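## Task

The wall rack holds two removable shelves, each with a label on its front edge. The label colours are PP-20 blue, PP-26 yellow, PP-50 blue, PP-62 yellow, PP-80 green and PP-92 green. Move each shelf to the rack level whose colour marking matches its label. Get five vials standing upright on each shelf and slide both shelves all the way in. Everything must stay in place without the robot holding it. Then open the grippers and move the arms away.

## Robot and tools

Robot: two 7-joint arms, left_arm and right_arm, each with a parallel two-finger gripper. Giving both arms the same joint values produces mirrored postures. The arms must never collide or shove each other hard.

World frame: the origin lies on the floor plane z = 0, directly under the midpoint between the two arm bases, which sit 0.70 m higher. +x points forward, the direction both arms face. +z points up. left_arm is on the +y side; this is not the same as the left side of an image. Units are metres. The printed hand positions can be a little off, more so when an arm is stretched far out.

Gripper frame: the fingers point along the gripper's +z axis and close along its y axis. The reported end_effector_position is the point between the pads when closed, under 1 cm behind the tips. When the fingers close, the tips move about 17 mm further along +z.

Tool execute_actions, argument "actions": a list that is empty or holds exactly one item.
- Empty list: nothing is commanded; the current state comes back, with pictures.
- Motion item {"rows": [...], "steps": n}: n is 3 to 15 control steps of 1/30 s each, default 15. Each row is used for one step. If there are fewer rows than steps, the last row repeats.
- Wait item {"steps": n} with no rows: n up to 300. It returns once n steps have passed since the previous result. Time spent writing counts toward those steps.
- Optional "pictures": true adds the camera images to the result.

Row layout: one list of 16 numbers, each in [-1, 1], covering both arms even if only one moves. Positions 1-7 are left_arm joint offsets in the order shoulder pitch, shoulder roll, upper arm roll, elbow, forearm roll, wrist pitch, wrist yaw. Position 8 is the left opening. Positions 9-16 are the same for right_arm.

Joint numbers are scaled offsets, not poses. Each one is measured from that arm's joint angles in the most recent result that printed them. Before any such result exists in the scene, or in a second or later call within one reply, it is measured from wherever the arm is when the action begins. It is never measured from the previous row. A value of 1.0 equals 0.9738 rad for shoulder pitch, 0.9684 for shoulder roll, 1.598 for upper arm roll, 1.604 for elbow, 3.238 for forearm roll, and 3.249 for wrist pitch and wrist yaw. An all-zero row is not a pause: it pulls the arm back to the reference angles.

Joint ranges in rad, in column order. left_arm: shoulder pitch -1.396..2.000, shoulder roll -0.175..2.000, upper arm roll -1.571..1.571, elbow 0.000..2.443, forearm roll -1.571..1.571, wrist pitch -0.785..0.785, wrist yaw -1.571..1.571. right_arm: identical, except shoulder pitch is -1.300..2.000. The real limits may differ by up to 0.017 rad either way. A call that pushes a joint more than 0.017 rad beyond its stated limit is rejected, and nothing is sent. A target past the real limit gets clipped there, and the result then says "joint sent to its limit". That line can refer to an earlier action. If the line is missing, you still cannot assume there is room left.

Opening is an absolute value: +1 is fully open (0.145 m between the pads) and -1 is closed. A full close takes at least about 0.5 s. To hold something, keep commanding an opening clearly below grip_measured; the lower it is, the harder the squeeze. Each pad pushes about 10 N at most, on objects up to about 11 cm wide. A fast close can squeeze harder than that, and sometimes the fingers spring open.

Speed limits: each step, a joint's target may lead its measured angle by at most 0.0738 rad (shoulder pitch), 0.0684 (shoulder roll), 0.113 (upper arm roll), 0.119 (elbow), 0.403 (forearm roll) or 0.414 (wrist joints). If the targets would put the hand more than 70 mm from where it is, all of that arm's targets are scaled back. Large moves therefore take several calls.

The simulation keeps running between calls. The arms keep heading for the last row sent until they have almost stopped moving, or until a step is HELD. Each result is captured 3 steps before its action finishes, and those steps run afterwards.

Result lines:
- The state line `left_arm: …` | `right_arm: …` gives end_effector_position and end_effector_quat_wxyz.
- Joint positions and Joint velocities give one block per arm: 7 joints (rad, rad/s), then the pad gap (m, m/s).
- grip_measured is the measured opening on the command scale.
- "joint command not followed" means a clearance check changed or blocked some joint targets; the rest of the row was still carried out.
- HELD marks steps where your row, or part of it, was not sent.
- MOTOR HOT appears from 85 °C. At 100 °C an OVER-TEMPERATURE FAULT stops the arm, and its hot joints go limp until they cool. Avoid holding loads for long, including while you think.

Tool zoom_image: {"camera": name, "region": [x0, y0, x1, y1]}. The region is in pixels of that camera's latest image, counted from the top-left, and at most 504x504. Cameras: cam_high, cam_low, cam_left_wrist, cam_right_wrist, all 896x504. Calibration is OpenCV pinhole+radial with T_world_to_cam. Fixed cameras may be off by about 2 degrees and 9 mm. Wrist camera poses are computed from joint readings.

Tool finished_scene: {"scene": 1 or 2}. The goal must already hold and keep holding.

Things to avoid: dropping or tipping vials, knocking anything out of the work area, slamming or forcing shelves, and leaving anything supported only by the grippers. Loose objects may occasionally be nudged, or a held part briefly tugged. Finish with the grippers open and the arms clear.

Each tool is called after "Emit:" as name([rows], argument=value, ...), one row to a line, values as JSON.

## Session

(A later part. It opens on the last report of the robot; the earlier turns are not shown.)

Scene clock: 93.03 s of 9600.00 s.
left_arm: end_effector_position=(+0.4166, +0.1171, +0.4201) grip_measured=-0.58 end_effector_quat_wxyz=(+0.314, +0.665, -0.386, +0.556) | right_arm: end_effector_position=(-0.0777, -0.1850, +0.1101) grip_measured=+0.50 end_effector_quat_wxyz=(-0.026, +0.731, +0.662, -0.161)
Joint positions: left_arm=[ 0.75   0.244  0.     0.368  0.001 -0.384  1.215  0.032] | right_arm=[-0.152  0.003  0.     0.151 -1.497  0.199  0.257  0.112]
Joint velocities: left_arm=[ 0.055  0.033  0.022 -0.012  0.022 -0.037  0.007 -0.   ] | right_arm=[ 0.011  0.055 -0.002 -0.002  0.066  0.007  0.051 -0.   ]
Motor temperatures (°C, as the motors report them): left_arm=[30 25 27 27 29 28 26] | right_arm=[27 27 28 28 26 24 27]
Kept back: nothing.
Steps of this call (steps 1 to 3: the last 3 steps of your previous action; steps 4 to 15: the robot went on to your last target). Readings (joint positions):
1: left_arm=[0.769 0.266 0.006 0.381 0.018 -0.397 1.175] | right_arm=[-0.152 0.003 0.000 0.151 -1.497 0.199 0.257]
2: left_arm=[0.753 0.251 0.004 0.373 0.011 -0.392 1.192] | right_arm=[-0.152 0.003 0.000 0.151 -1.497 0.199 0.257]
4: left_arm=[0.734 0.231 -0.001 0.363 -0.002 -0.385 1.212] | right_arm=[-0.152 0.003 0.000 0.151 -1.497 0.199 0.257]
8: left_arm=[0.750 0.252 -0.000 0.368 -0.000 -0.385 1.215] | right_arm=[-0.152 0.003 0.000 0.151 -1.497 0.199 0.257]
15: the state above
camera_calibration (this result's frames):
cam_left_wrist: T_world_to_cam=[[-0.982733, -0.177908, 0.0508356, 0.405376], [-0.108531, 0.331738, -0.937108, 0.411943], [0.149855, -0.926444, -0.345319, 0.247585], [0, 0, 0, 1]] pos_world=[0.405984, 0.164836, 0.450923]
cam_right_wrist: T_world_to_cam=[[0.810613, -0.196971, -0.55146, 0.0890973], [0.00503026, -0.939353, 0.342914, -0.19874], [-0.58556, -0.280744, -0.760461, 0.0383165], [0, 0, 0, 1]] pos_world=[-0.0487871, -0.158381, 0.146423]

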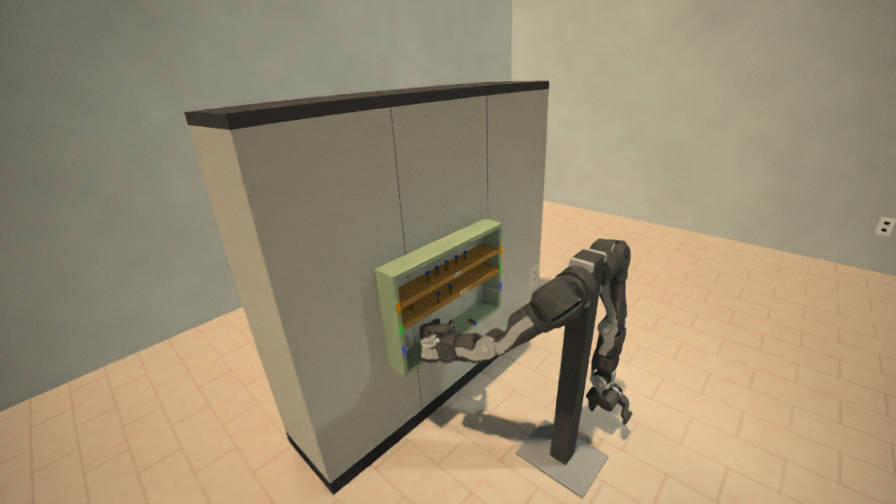

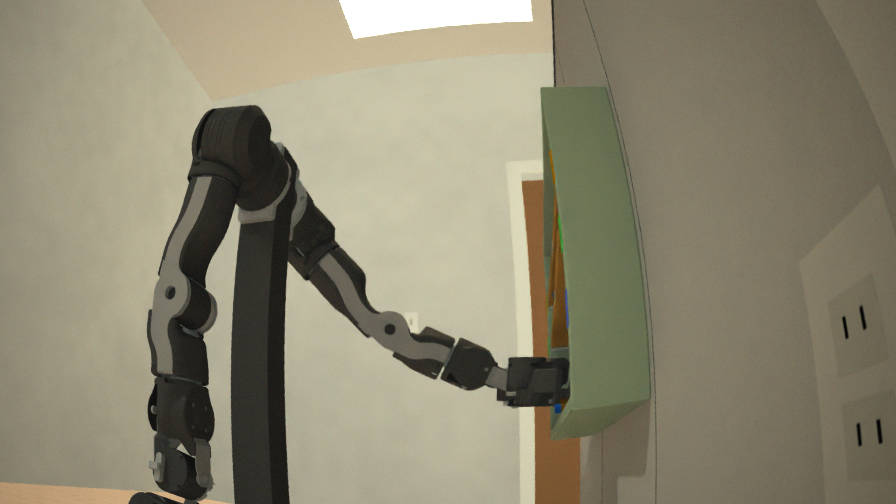

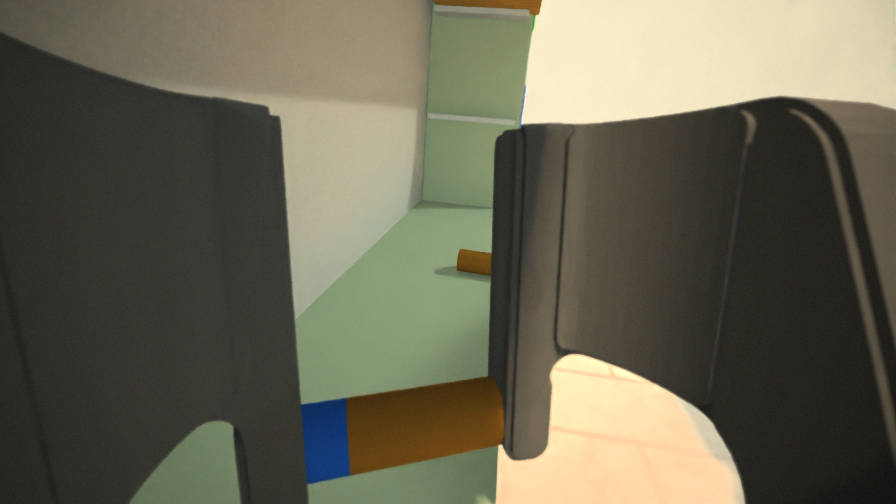

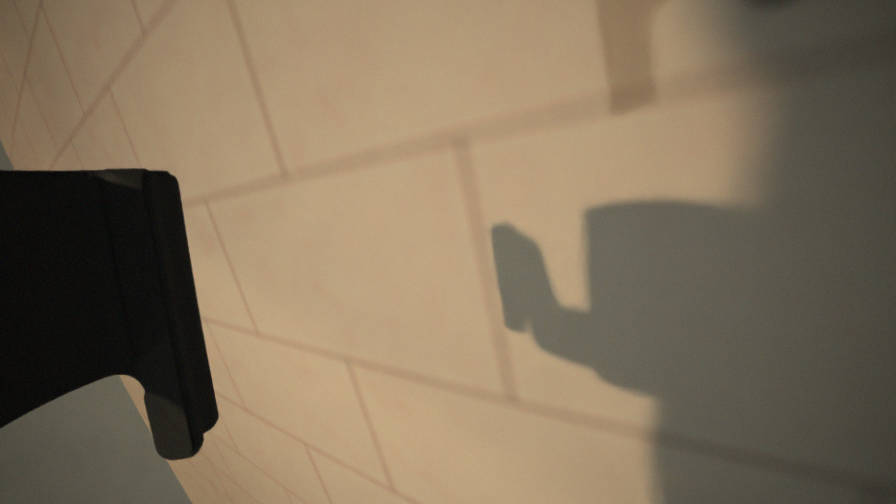

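Emit:
execute_actions(actions=[])

Scene clock: 93.57 s of 9600.00 s.
left_arm: end_effector_position=(+0.4166, +0.1171, +0.4201) grip_measured=-0.58 end_effector_quat_wxyz=(+0.314, +0.665, -0.386, +0.556) | right_arm: end_effector_position=(-0.0777, -0.1850, +0.1101) grip_measured=+0.50 end_effector_quat_wxyz=(-0.026, +0.731, +0.662, -0.161)
Joint positions: left_arm=[ 0.75   0.244  0.     0.368  0.001 -0.384  1.215  0.032] | right_arm=[-0.152  0.003  0.     0.151 -1.497  0.199  0.257  0.112]
Joint velocities: left_arm=[-0.077 -0.011 -0.002 -0.012  0.037 -0.007  0.007 -0.   ] | right_arm=[-0.055  0.011  0.002  0.007 -0.037  0.066 -0.007 -0.   ]
Motor temperatures (°C, as the motors report them): left_arm=[30 25 27 27 29 28 26] | right_arm=[27 27 28 28 26 24 27]
Kept back: nothing.
Steps of this call (steps 1 to 15: the robot went on to your last target; step 16: nothing new was sent). Readings (joint positions):
1: left_arm=[0.750 0.244 0.000 0.368 0.001 -0.384 1.215] | right_arm=[-0.152 0.003 0.000 0.151 -1.497 0.199 0.257]
2: left_arm=[0.750 0.244 0.000 0.368 0.001 -0.384 1.215] | right_arm=[-0.152 0.003 0.000 0.151 -1.497 0.199 0.257]
4: left_arm=[0.750 0.244 0.000 0.368 0.001 -0.384 1.215] | right_arm=[-0.152 0.003 0.000 0.151 -1.497 0.199 0.257]
8: left_arm=[0.750 0.244 0.000 0.368 0.001 -0.384 1.215] | right_arm=[-0.152 0.003 0.000 0.151 -1.497 0.199 0.257]
16: the state above
All arms were judged still, so your last target was given up. Only a new action makes them travel on or press farther. Fingers that are still opening or closing keep moving.
camera_calibration (this result's frames):
cam_left_wrist: T_world_to_cam=[[-0.982733, -0.177908, 0.0508356, 0.405376], [-0.108531, 0.331738, -0.937108, 0.411943], [0.149855, -0.926444, -0.345319, 0.247585], [0, 0, 0, 1]] pos_world=[0.405984, 0.164836, 0.450923]
cam_right_wrist: T_world_to_cam=[[0.810613, -0.196971, -0.55146, 0.0890973], [0.00503026, -0.939353, 0.342914, -0.19874], [-0.58556, -0.280744, -0.760461, 0.0383165], [0, 0, 0, 1]] pos_world=[-0.0487871, -0.158381, 0.146423]

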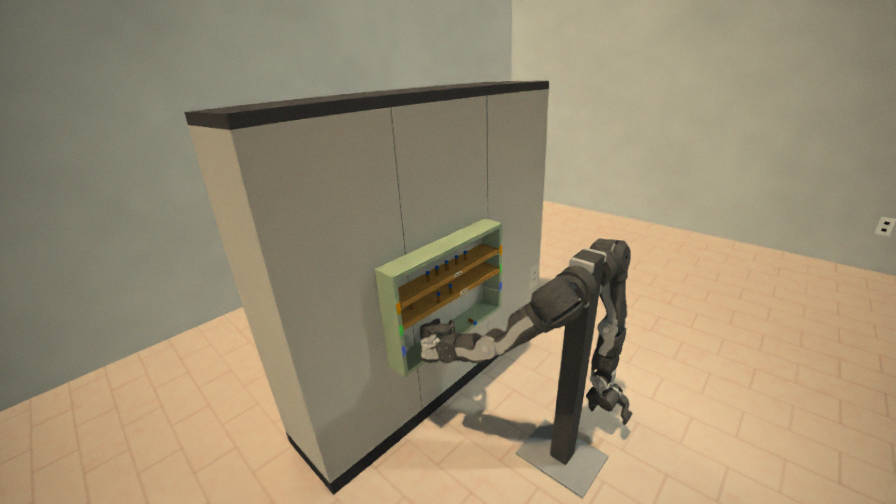

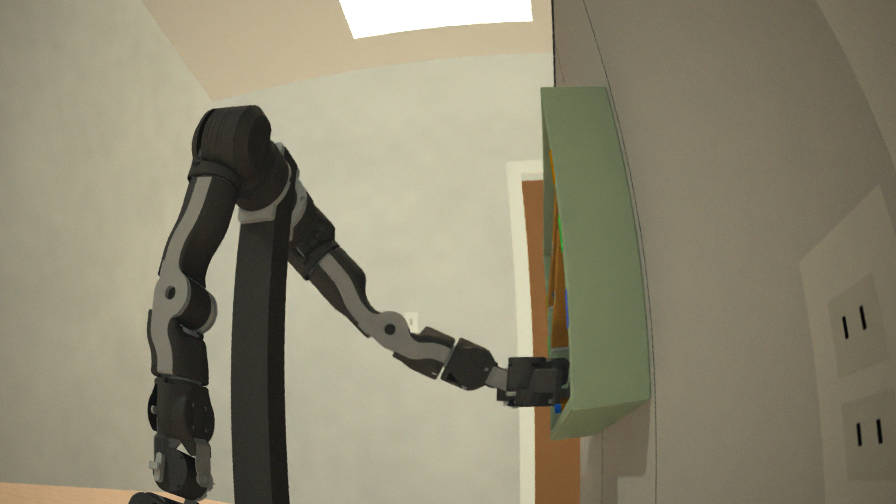

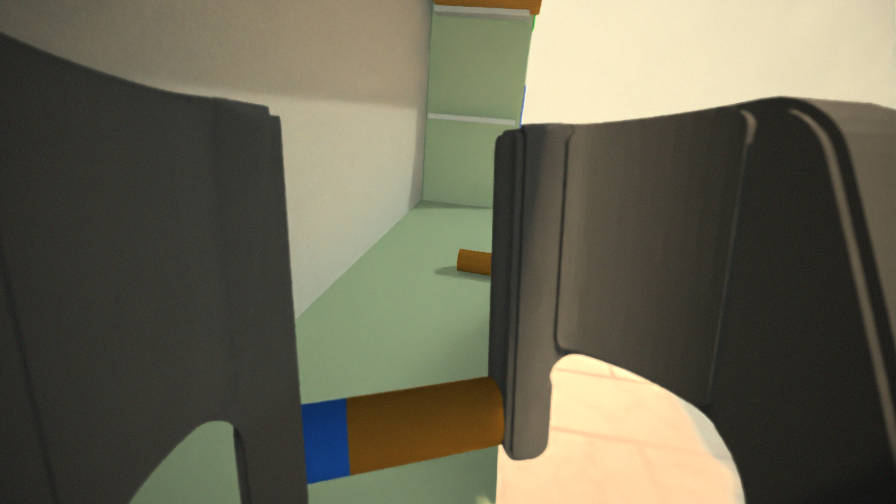

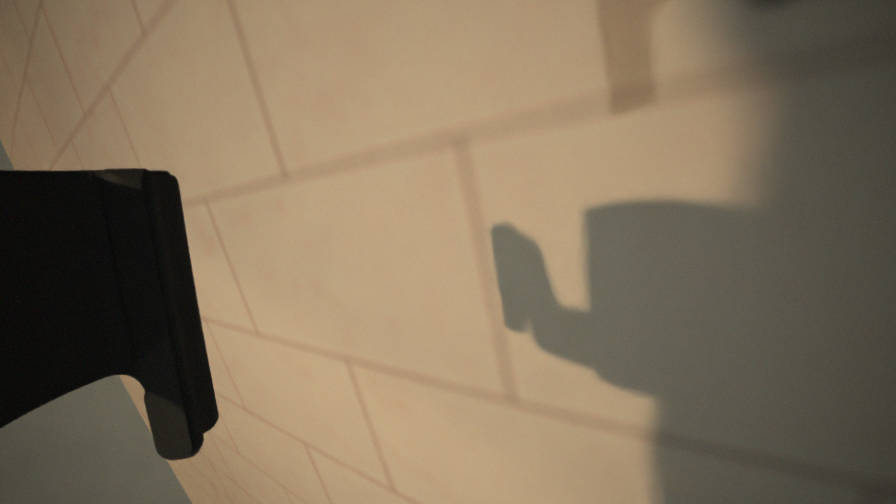

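Emit:
execute_actions([
  {"rows":[[0,0,0,-0.01,0,-0.005,-0.01,-0.7,0,0,0,0,0,0,0,0.5],[0,0,0,-0.02,0,-0.01,-0.02,-0.7,0,0,0,0,0,0,0,0.5],[0,0,0,-0.03,0,-0.015,-0.03,-0.7,0,0,0,0,0,0,0,0.5],[0,0,0,-0.04,0,-0.02,-0.04,-0.7,0,0,0,0,0,0,0,0.5],[0,0,0,-0.05,0,-0.028,-0.05,-0.7,0,0,0,0,0,0,0,0.5]]},
])

Emit:
execute_actions([
  {"steps":10},
], pictures=true)

Scene clock: 94.07 s of 9600.00 s.
left_arm: end_effector_position=(+0.4286, +0.1330, +0.4050) grip_measured=-0.58 end_effector_quat_wxyz=(+0.260, +0.687, -0.343, +0.586) | right_arm: end_effector_position=(-0.0777, -0.1850, +0.1101) grip_measured=+0.50 end_effector_quat_wxyz=(-0.026, +0.731, +0.662, -0.161)
Joint positions: left_arm=[ 0.747  0.244  0.     0.287 -0.    -0.472  1.059  0.032] | right_arm=[-0.152  0.003  0.     0.151 -1.497  0.199  0.257  0.112]
Joint velocities: left_arm=[-0.033 -0.011  0.002  0.002  0.022  0.007 -0.066 -0.   ] | right_arm=[-0.055 -0.033  0.022 -0.002  0.022  0.037 -0.007  0.   ]
Motor temperatures (°C, as the motors report them): left_arm=[30 25 27 27 29 28 26] | right_arm=[27 27 28 28 26 24 27]
Steps of this call (steps 1 to 3: nothing new was sent; steps 4 to 15: the first 12 steps of this action). Readings (joint positions):
4: left_arm=[0.751 0.244 0.000 0.359 0.001 -0.390 1.204] | right_arm=[-0.152 0.003 0.000 0.151 -1.497 0.199 0.257]
5: left_arm=[0.752 0.244 0.000 0.343 0.002 -0.401 1.182] | right_arm=[-0.152 0.003 0.000 0.151 -1.497 0.199 0.257]
7: left_arm=[0.751 0.244 0.000 0.307 0.001 -0.428 1.127] | right_arm=[-0.152 0.003 0.000 0.151 -1.497 0.199 0.257]
11: left_arm=[0.747 0.244 0.000 0.287 -0.000 -0.468 1.064] | right_arm=[-0.152 0.003 0.000 0.151 -1.497 0.199 0.257]
15: the state above

Scene clock: 94.40 s of 9600.00 s.
left_arm: end_effector_position=(+0.4286, +0.1331, +0.4050) grip_measured=-0.58 end_effector_quat_wxyz=(+0.260, +0.687, -0.343, +0.586) | right_arm: end_effector_position=(-0.0777, -0.1850, +0.1101) grip_measured=+0.50 end_effector_quat_wxyz=(-0.026, +0.731, +0.662, -0.161)
Joint positions: left_arm=[ 0.747  0.244  0.     0.287 -0.    -0.472  1.058  0.032] | right_arm=[-0.152  0.003  0.     0.151 -1.497  0.199  0.257  0.112]
Joint velocities: left_arm=[-0.011 -0.055  0.012 -0.017 -0.007 -0.037  0.037 -0.   ] | right_arm=[-0.011  0.055  0.022 -0.007 -0.022 -0.125 -0.051 -0.   ]
Motor temperatures (°C, as the motors report them): left_arm=[30 25 27 27 29 28 26] | right_arm=[27 27 28 28 26 24 27]
Kept back: nothing.
Steps of this call (steps 1 to 3: the last 3 steps of your previous action; steps 4 to 10: the robot went on to your last target). Readings (joint positions):
1: left_arm=[0.747 0.244 0.000 0.287 -0.000 -0.472 1.059] | right_arm=[-0.152 0.003 0.000 0.151 -1.497 0.199 0.257]
2: left_arm=[0.747 0.244 0.000 0.287 -0.000 -0.472 1.059] | right_arm=[-0.152 0.003 0.000 0.151 -1.497 0.199 0.257]
4: left_arm=[0.747 0.244 0.000 0.287 -0.000 -0.472 1.058] | right_arm=[-0.152 0.003 0.000 0.151 -1.497 0.199 0.257]
8: left_arm=[0.747 0.244 0.000 0.287 -0.000 -0.472 1.058] | right_arm=[-0.152 0.003 0.000 0.151 -1.497 0.199 0.257]
10: the state above
camera_calibration (this result's frames):
cam_left_wrist: T_world_to_cam=[[-0.945185, -0.326037, 0.018031, 0.437676], [-0.130717, 0.327192, -0.935873, 0.403367], [0.29923, -0.88693, -0.351876, 0.188746], [0, 0, 0, 1]] pos_world=[0.409933, 0.178125, 0.436024]
cam_right_wrist: T_world_to_cam=[[0.810613, -0.196971, -0.55146, 0.0890973], [0.00503026, -0.939353, 0.342914, -0.19874], [-0.58556, -0.280744, -0.760461, 0.0383165], [0, 0, 0, 1]] pos_world=[-0.0487871, -0.158381, 0.146423]

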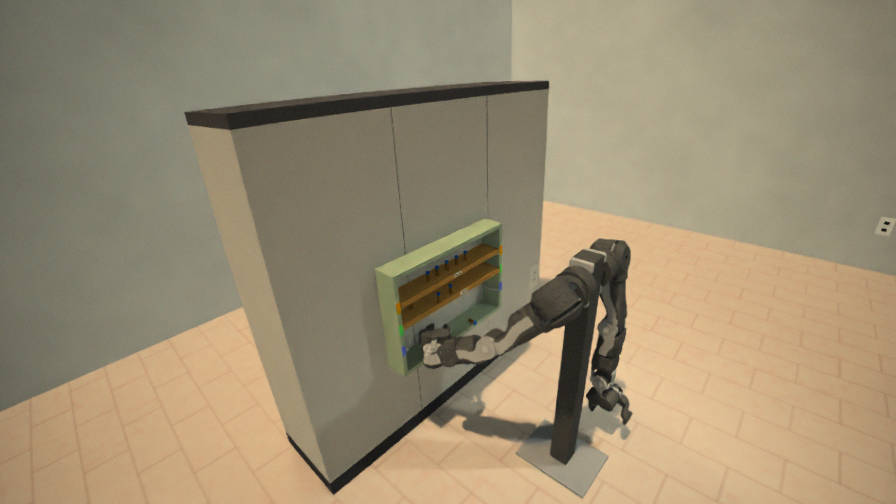

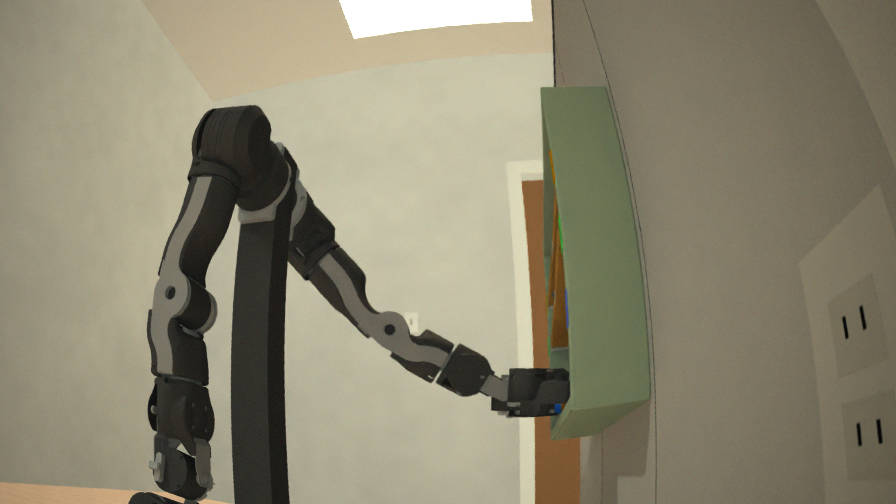

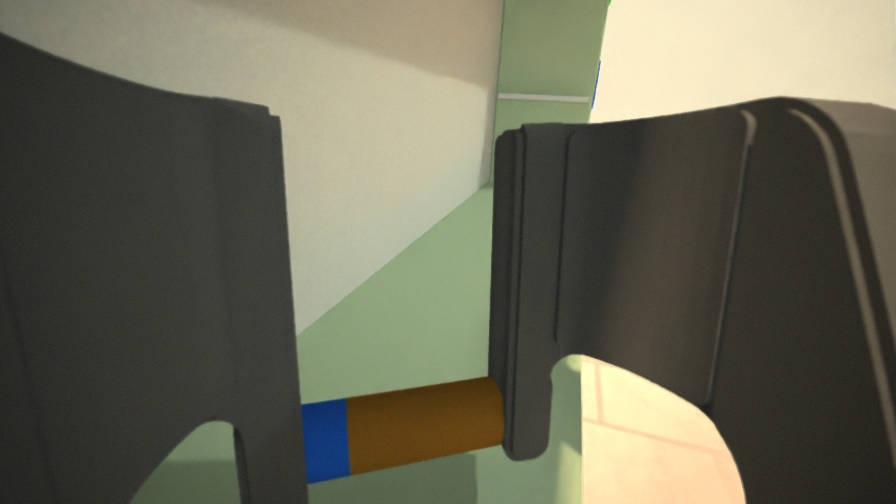

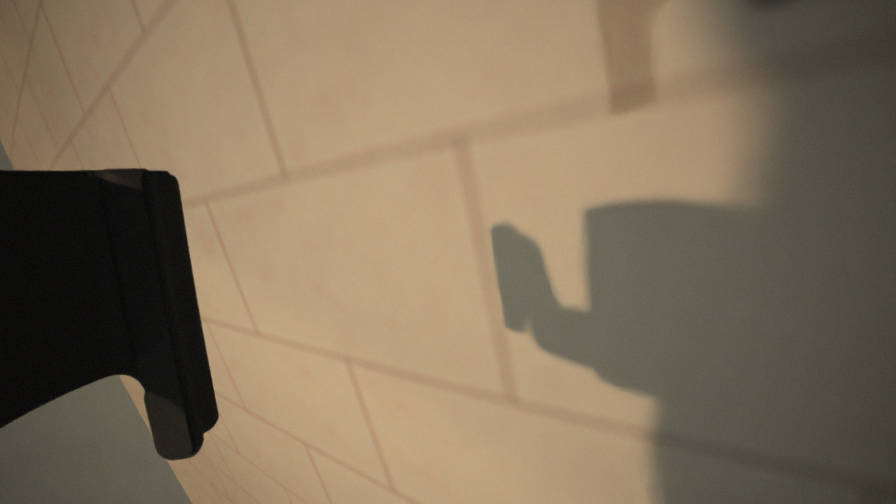

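Emit:
execute_actions([
  {"rows":[[0,0,0,-0.008,0,0,-0.004,-0.7,0,0,0,0,0,0,0,0.5],[0,0,0,-0.016,0,0,-0.008,-0.7,0,0,0,0,0,0,0,0.5],[0,0,0,-0.022,0,0,-0.012,-0.7,0,0,0,0,0,0,0,0.5]],"steps":12},
])

Emit:
execute_actions([
  {"rows":[[0,0,0,0,0,0,0,-0.64,0,0,0,0,0,0,0,0.5],[0,0,0,0,0,0,0,-0.61,0,0,0,0,0,0,0,0.5],[0,0,0,0,0,0,0,-0.59,0,0,0,0,0,0,0,0.5],[0,0,0,0,0,0,0,-0.575,0,0,0,0,0,0,0,0.5],[0,0,0,0,0,0,0,-0.565,0,0,0,0,0,0,0,0.5],[0,0,0,0,0,0,0,-0.555,0,0,0,0,0,0,0,0.5],[0,0,0,0,0,0,0,-0.54,0,0,0,0,0,0,0,0.5],[0,0,0,0,0,0,0,-0.5,0,0,0,0,0,0,0,0.5],[0,0,0,0,0,0,0,-0.42,0,0,0,0,0,0,0,0.5]]},
])

Emit:
execute_actions([
  {"rows":[[0,0,0,0.015,0,0,0,-0.42,0,0,0,0,0,0,0,0.5],[0,0,0,0.03,0,0,0,-0.42,0,0,0,0,0,0,0,0.5],[0,0,0,0.045,0,0,0,-0.42,0,0,0,0,0,0,0,0.5],[0,0,0,0.06,0,0,0,-0.42,0,0,0,0,0,0,0,0.5]],"steps":12},
], pictures=true)

Scene clock: 94.97 s of 9600.00 s.
left_arm: end_effector_position=(+0.4285, +0.1368, +0.3972) grip_measured=-0.58 end_effector_quat_wxyz=(+0.256, +0.699, -0.325, +0.583) | right_arm: end_effector_position=(-0.0777, -0.1850, +0.1101) grip_measured=+0.50 end_effector_quat_wxyz=(-0.026, +0.731, +0.662, -0.161)
Joint positions: left_arm=[ 0.748  0.244  0.     0.253  0.005 -0.475  1.029  0.032] | right_arm=[-0.152  0.003  0.     0.151 -1.497  0.199  0.257  0.112]
Joint velocities: left_arm=[ 0.033  0.011 -0.002 -0.012  0.081  0.022 -0.066 -0.   ] | right_arm=[-0.033  0.033  0.002 -0.002 -0.022  0.022 -0.066 -0.   ]
Motor temperatures (°C, as the motors report them): left_arm=[30 25 27 27 29 28 26] | right_arm=[27 27 28 28 26 24 27]
Steps of this call (steps 1 to 8: the robot went on to your last target; steps 9 to 17: the first 9 steps of this action). Readings (joint positions):
9: left_arm=[0.748 0.244 0.000 0.281 0.000 -0.472 1.055] | right_arm=[-0.152 0.003 0.000 0.151 -1.497 0.199 0.257]
10: left_arm=[0.749 0.244 0.000 0.268 0.001 -0.472 1.047] | right_arm=[-0.152 0.003 0.000 0.151 -1.497 0.199 0.257]
12: left_arm=[0.747 0.244 0.000 0.253 0.006 -0.475 1.035] | right_arm=[-0.152 0.003 0.000 0.151 -1.497 0.199 0.257]
16: left_arm=[0.748 0.244 0.000 0.253 0.005 -0.475 1.029] | right_arm=[-0.152 0.003 0.000 0.151 -1.497 0.199 0.257]
17: the state above

Scene clock: 95.47 s of 9600.00 s.
left_arm: end_effector_position=(+0.4286, +0.1368, +0.3973) grip_measured=-0.42 end_effector_quat_wxyz=(+0.256, +0.699, -0.325, +0.584) | right_arm: end_effector_position=(-0.0777, -0.1850, +0.1101) grip_measured=+0.50 end_effector_quat_wxyz=(-0.026, +0.731, +0.662, -0.161)
Joint positions: left_arm=[ 0.748  0.244  0.     0.253  0.006 -0.475  1.029  0.044] | right_arm=[-0.152  0.003  0.     0.151 -1.497  0.199  0.257  0.112]
Joint velocities: left_arm=[-0.055  0.011 -0.017 -0.002 -0.066  0.037 -0.037  0.   ] | right_arm=[-0.011  0.055 -0.002  0.002  0.11  -0.022 -0.007  0.   ]
Motor temperatures (°C, as the motors report them): left_arm=[30 25 27 27 29 28 26] | right_arm=[27 27 28 28 26 24 27]
Steps of this call (steps 1 to 3: the last 3 steps of your previous action; steps 4 to 15: the first 12 steps of this action, its rows measured from where the robot was after step 3). Readings (joint positions):
3: left_arm=[0.748 0.244 0.000 0.253 0.005 -0.475 1.029] | right_arm=[-0.152 0.003 0.000 0.151 -1.497 0.199 0.257]
4: left_arm=[0.748 0.244 0.000 0.253 0.006 -0.475 1.029] | right_arm=[-0.152 0.003 0.000 0.151 -1.497 0.199 0.257]
5: left_arm=[0.748 0.244 0.000 0.253 0.006 -0.475 1.029] | right_arm=[-0.152 0.003 0.000 0.151 -1.497 0.199 0.257]
7: left_arm=[0.748 0.244 0.000 0.253 0.006 -0.475 1.029] | right_arm=[-0.152 0.003 0.000 0.151 -1.497 0.199 0.257]
11: left_arm=[0.748 0.244 0.000 0.253 0.006 -0.475 1.029] | right_arm=[-0.152 0.003 0.000 0.151 -1.497 0.199 0.257]
15: the state above

Scene clock: 95.87 s of 9600.00 s.
left_arm: end_effector_position=(+0.4399, +0.1339, +0.4239) grip_measured=-0.42 end_effector_quat_wxyz=(+0.240, +0.669, -0.347, +0.611) | right_arm: end_effector_position=(-0.0777, -0.1850, +0.1101) grip_measured=+0.50 end_effector_quat_wxyz=(-0.026, +0.731, +0.662, -0.161)
Joint positions: left_arm=[ 0.748  0.244  0.     0.351  0.007 -0.474  1.029  0.044] | right_arm=[-0.152  0.003  0.     0.151 -1.497  0.199  0.257  0.112]
Joint velocities: left_arm=[-0.077 -0.033  0.007 -0.046 -0.066  0.007 -0.051  0.   ] | right_arm=[ 0.011 -0.011 -0.007  0.002 -0.037 -0.007  0.051 -0.   ]
Motor temperatures (°C, as the motors report them): left_arm=[30 25 27 27 29 28 26] | right_arm=[27 27 28 28 26 24 27]
Steps of this call (steps 1 to 3: the last 3 steps of your previous action; steps 4 to 12: the first 9 steps of this action, its rows measured from where the robot was after step 3). Readings (joint positions):
3: left_arm=[0.748 0.244 0.000 0.253 0.006 -0.475 1.029] | right_arm=[-0.152 0.003 0.000 0.151 -1.497 0.199 0.257]
4: left_arm=[0.744 0.244 0.000 0.266 0.005 -0.475 1.029] | right_arm=[-0.152 0.003 0.000 0.151 -1.497 0.199 0.257]
5: left_arm=[0.742 0.244 0.000 0.289 0.004 -0.475 1.029] | right_arm=[-0.152 0.003 0.000 0.151 -1.497 0.199 0.257]
7: left_arm=[0.743 0.244 0.000 0.343 0.004 -0.474 1.029] | right_arm=[-0.152 0.003 0.000 0.151 -1.497 0.199 0.257]
11: left_arm=[0.751 0.244 0.000 0.352 0.008 -0.474 1.029] | right_arm=[-0.152 0.003 0.000 0.151 -1.497 0.199 0.257]
12: the state above
camera_calibration (this result's frames):
cam_left_wrist: T_world_to_cam=[[-0.937287, -0.3448, -0.0510489, 0.476643], [-0.0702485, 0.330316, -0.941253, 0.39748], [0.341407, -0.878638, -0.333822, 0.165459], [0, 0, 0, 1]] pos_world=[0.418185, 0.178431, 0.453695]
cam_right_wrist: T_world_to_cam=[[0.810613, -0.196971, -0.55146, 0.0890973], [0.00503026, -0.939353, 0.342914, -0.19874], [-0.58556, -0.280744, -0.760461, 0.0383165], [0, 0, 0, 1]] pos_world=[-0.0487871, -0.158381, 0.146423]

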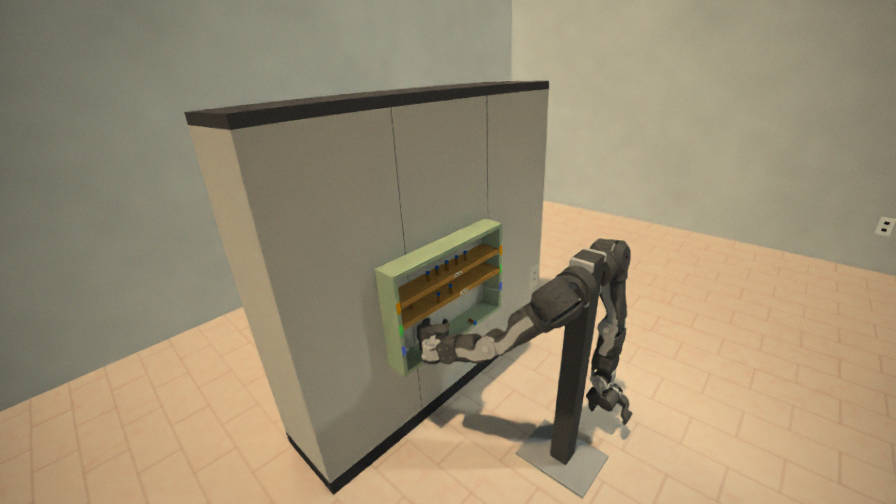

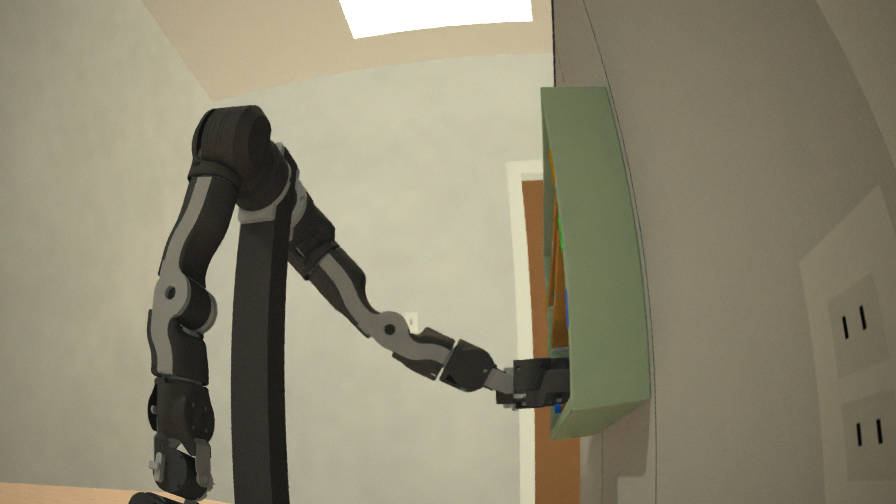

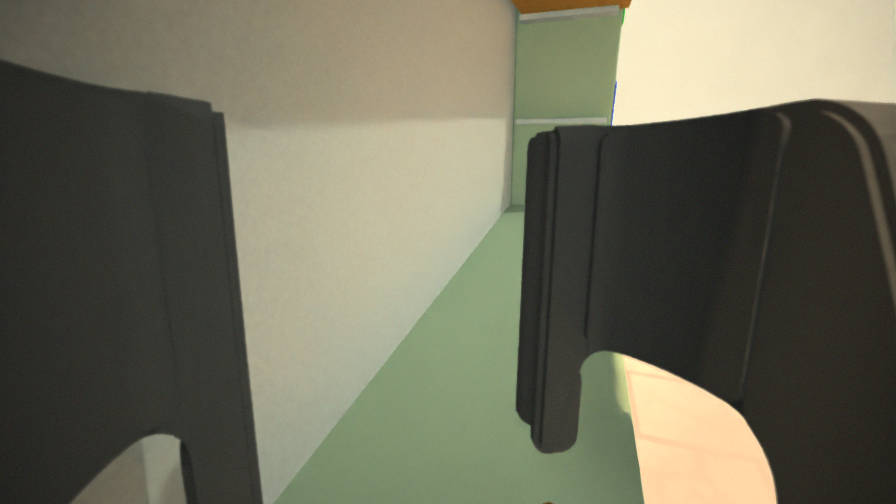

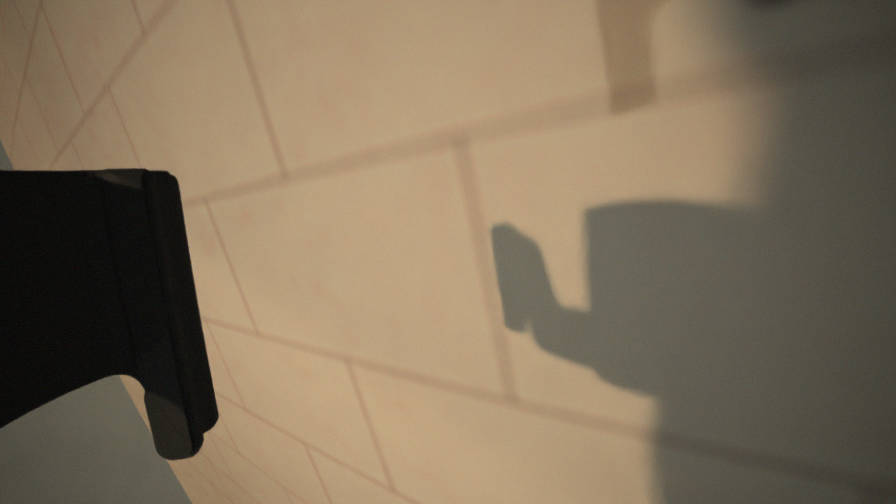

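Emit:
execute_actions([
  {"rows":[[-0.05,0,0,0.05,0,0,0,-0.42,0,0,0,0,0,0,0,0.5],[-0.11,0,0,0.105,0,0.01,0,-0.42,0,0,0,0,0,0,0,0.5],[-0.17,0,0,0.16,0,0.02,0,-0.42,0,0,0,0,0,0,0,0.5],[-0.24,0,0,0.215,0,0.03,0,-0.42,0,0,0,0,0,0,0,0.5],[-0.3,0,0,0.265,0,0.04,0,-0.42,0,0,0,0,0,0,0,0.5],[-0.37,0,0,0.32,0,0.05,0,-0.42,0,0,0,0,0,0,0,0.5],[-0.44,0,0,0.375,0,0.055,0,-0.42,0,0,0,0,0,0,0,0.5],[-0.51,0,0,0.43,0,0.06,0,-0.42,0,0,0,0,0,0,0,0.5],[-0.575,0,0,0.485,0,0.07,0,-0.42,0,0,0,0,0,0,0,0.5],[-0.64,0,0,0.53,0,0.07,0,-0.42,0,0,0,0,0,0,0,0.5],[-0.7,0,0,0.57,0,0.07,0,-0.42,0,0,0,0,0,0,0,0.5],[-0.76,0,0,0.61,0,0.07,0,-0.42,0,0,0,0,0,0,0,0.5],[-0.81,0,0,0.64,0,0.075,0,-0.42,0,0,0,0,0,0,0,0.5]]},
])

Emit:
execute_actions([
  {"steps":12},
])

Emit:
execute_actions([
  {"rows":[[0,-0.41,0,0,-0.04,0,-0.365,-0.42,0,0,0,0,0,0,0,0.5]]},
])

Emit:
execute_actions([
  {"steps":15},
], pictures=true)

Scene clock: 97.63 s of 9600.00 s.
left_arm: end_effector_position=(+0.2976, +0.0839, +0.4029) grip_measured=-0.42 end_effector_quat_wxyz=(+0.269, +0.647, -0.419, +0.577) | right_arm: end_effector_position=(-0.0777, -0.1850, +0.1101) grip_measured=+0.50 end_effector_quat_wxyz=(-0.026, +0.731, +0.662, -0.161)
Joint positions: left_arm=[ 0.011  0.243  0.001  1.322  0.008 -0.255  1.027  0.044] | right_arm=[-0.152  0.003  0.     0.151 -1.497  0.199  0.257  0.112]
Joint velocities: left_arm=[-1.615  0.011 -0.002  1.507  0.066  0.081  0.051 -0.   ] | right_arm=[-0.055 -0.055 -0.012 -0.017  0.066  0.081 -0.037 -0.   ]
Motor temperatures (°C, as the motors report them): left_arm=[30 25 27 27 29 28 26] | right_arm=[27 27 28 28 26 24 27]
Steps of this call (steps 1 to 3: the last 3 steps of your previous action; steps 4 to 15: the robot went on to your last target; steps 16 to 41: nothing new was sent; steps 42 to 53: the first 12 steps of this action). Readings (joint positions):
42: left_arm=[0.712 0.245 0.000 0.419 0.007 -0.473 1.027] | right_arm=[-0.152 0.003 0.000 0.151 -1.497 0.199 0.257]
43: left_arm=[0.655 0.246 0.000 0.519 0.010 -0.463 1.026] | right_arm=[-0.152 0.003 0.000 0.151 -1.497 0.199 0.257]
45: left_arm=[0.527 0.245 0.000 0.690 0.011 -0.415 1.024] | right_arm=[-0.152 0.003 0.000 0.151 -1.497 0.199 0.257]
49: left_arm=[0.249 0.244 0.000 1.025 0.004 -0.306 1.028] | right_arm=[-0.152 0.003 0.000 0.151 -1.497 0.199 0.257]
53: the state above

Scene clock: 98.03 s of 9600.00 s.
left_arm: end_effector_position=(+0.2838, +0.0796, +0.4017) grip_measured=-0.42 end_effector_quat_wxyz=(+0.277, +0.650, -0.421, +0.568) | right_arm: end_effector_position=(-0.0777, -0.1850, +0.1101) grip_measured=+0.50 end_effector_quat_wxyz=(-0.026, +0.731, +0.662, -0.161)
Joint positions: left_arm=[-0.042  0.243 -0.     1.38   0.007 -0.234  1.032  0.044] | right_arm=[-0.152  0.003  0.     0.151 -1.497  0.199  0.257  0.112]
Joint velocities: left_arm=[ 0.055 -0.033 -0.012 -0.012  0.007 -0.037 -0.037 -0.   ] | right_arm=[-0.011  0.033 -0.002 -0.012 -0.037 -0.066 -0.037  0.   ]
Motor temperatures (°C, as the motors report them): left_arm=[30 25 27 27 29 28 26] | right_arm=[27 27 28 28 26 24 27]
Kept back: nothing.
Steps of this call (steps 1 to 3: the last 3 steps of your previous action; steps 4 to 12: the robot went on to your last target). Readings (joint positions):
1: left_arm=[-0.044 0.243 0.001 1.372 0.008 -0.247 1.028] | right_arm=[-0.152 0.003 0.000 0.151 -1.497 0.199 0.257]
2: left_arm=[-0.066 0.242 -0.002 1.379 0.007 -0.242 1.034] | right_arm=[-0.152 0.003 0.000 0.151 -1.497 0.199 0.257]
4: left_arm=[-0.047 0.243 -0.002 1.372 0.003 -0.234 1.034] | right_arm=[-0.152 0.003 0.000 0.151 -1.497 0.199 0.257]
8: left_arm=[-0.040 0.243 -0.000 1.380 0.008 -0.234 1.032] | right_arm=[-0.152 0.003 0.000 0.151 -1.497 0.199 0.257]
12: the state above

Scene clock: 98.43 s of 9600.00 s.
left_arm: end_effector_position=(+0.3631, +0.1373, +0.4288) grip_measured=-0.42 end_effector_quat_wxyz=(-0.036, +0.706, +0.056, +0.705) | right_arm: end_effector_position=(-0.0777, -0.1850, +0.1101) grip_measured=+0.50 end_effector_quat_wxyz=(-0.026, +0.731, +0.662, -0.161)
Joint positions: left_arm=[-0.041 -0.147  0.005  1.378 -0.122 -0.234 -0.147  0.044] | right_arm=[-0.152  0.003  0.     0.151 -1.497  0.199  0.257  0.112]
Joint velocities: left_arm=[-0.011 -0.099 -0.022 -0.002 -0.022 -0.022 -0.051  0.   ] | right_arm=[-0.011 -0.033  0.012 -0.007  0.007 -0.037  0.037  0.   ]
Motor temperatures (°C, as the motors report them): left_arm=[30 25 27 27 29 28 26] | right_arm=[27 27 28 28 26 24 27]
Steps of this call (steps 1 to 12: the first 12 steps of this action). Readings (joint positions):
1: left_arm=[-0.043 0.210 0.012 1.380 -0.049 -0.234 0.944] | right_arm=[-0.152 0.003 0.000 0.151 -1.497 0.199 0.257]
2: left_arm=[-0.044 0.153 0.013 1.378 -0.086 -0.233 0.796] | right_arm=[-0.152 0.003 0.000 0.151 -1.497 0.199 0.257]
4: left_arm=[-0.045 0.016 -0.001 1.378 -0.113 -0.232 0.436] | right_arm=[-0.152 0.003 0.000 0.151 -1.497 0.199 0.257]
8: left_arm=[-0.041 -0.173 -0.015 1.378 -0.121 -0.234 -0.082] | right_arm=[-0.152 0.003 0.000 0.151 -1.497 0.199 0.257]
12: the state above

Scene clock: 98.93 s of 9600.00 s.
left_arm: end_effector_position=(+0.3632, +0.1334, +0.4293) grip_measured=-0.42 end_effector_quat_wxyz=(-0.032, +0.706, +0.058, +0.705) | right_arm: end_effector_position=(-0.0777, -0.1850, +0.1101) grip_measured=+0.50 end_effector_quat_wxyz=(-0.026, +0.731, +0.662, -0.161)
Joint positions: left_arm=[-0.041 -0.155 -0.001  1.378 -0.122 -0.234 -0.149  0.044] | right_arm=[-0.152  0.003  0.     0.151 -1.497  0.199  0.257  0.112]
Joint velocities: left_arm=[-0.099 -0.033 -0.012 -0.017 -0.007 -0.051 -0.007 -0.   ] | right_arm=[ 0.033  0.121  0.012 -0.017 -0.051 -0.022  0.007  0.   ]
Motor temperatures (°C, as the motors report them): left_arm=[30 25 27 27 29 28 26] | right_arm=[27 27 28 28 26 24 27]
Kept back: nothing.
Steps of this call (steps 1 to 3: the last 3 steps of your previous action; steps 4 to 15: the robot went on to your last target). Readings (joint positions):
1: left_arm=[-0.041 -0.152 0.004 1.378 -0.122 -0.234 -0.149] | right_arm=[-0.152 0.003 0.000 0.151 -1.497 0.199 0.257]
2: left_arm=[-0.041 -0.155 0.001 1.378 -0.122 -0.234 -0.149] | right_arm=[-0.152 0.003 0.000 0.151 -1.497 0.199 0.257]
4: left_arm=[-0.041 -0.155 -0.001 1.378 -0.122 -0.234 -0.149] | right_arm=[-0.152 0.003 0.000 0.151 -1.497 0.199 0.257]
8: left_arm=[-0.041 -0.155 -0.001 1.378 -0.122 -0.234 -0.149] | right_arm=[-0.152 0.003 0.000 0.151 -1.497 0.199 0.257]
15: the state above
All arms were judged still, so your last target was given up. Only a new action makes them travel on or press farther. Fingers that are still opening or closing keep moving.
camera_calibration (this result's frames):
cam_left_wrist: T_world_to_cam=[[-0.225845, -0.973585, 0.0335709, 0.193991], [-0.168673, 0.00514018, -0.985659, 0.495581], [0.95945, -0.228268, -0.165378, -0.190558], [0, 0, 0, 1]] pos_world=[0.310234, 0.142821, 0.450447]
cam_right_wrist: T_world_to_cam=[[0.810613, -0.196971, -0.55146, 0.0890973], [0.00503026, -0.939353, 0.342914, -0.19874], [-0.58556, -0.280744, -0.760461, 0.0383165], [0, 0, 0, 1]] pos_world=[-0.0487871, -0.158381, 0.146423]

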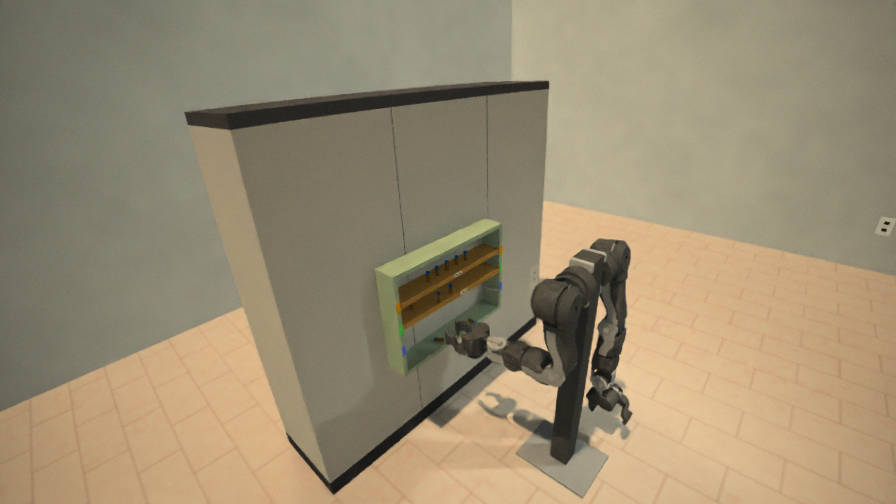

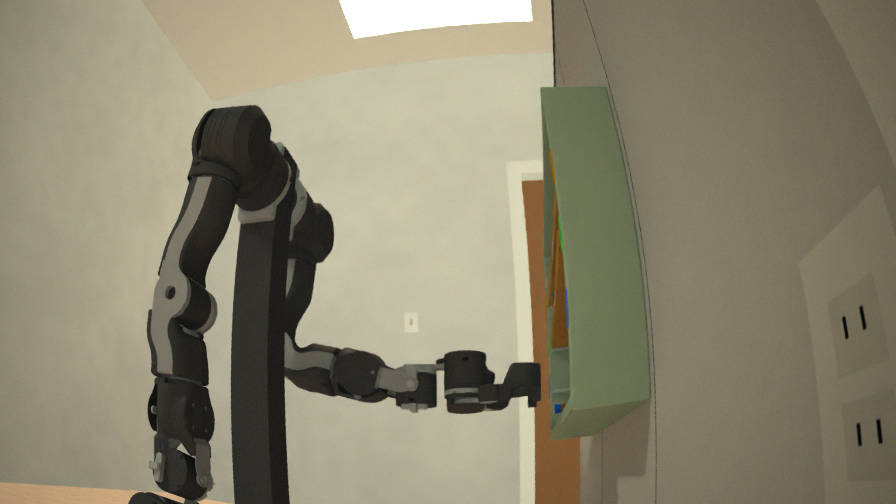

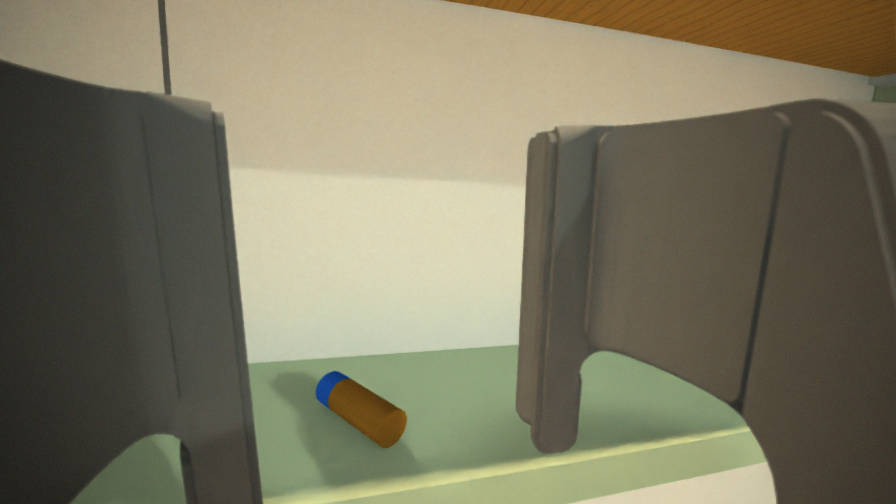

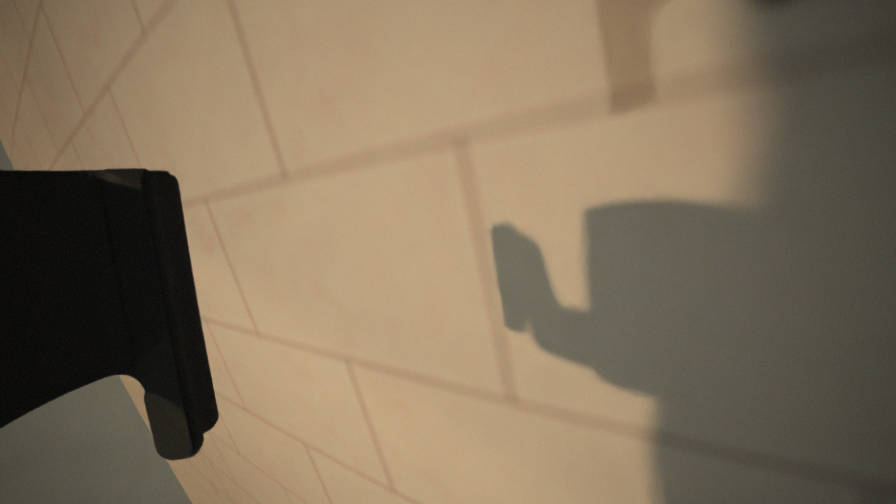

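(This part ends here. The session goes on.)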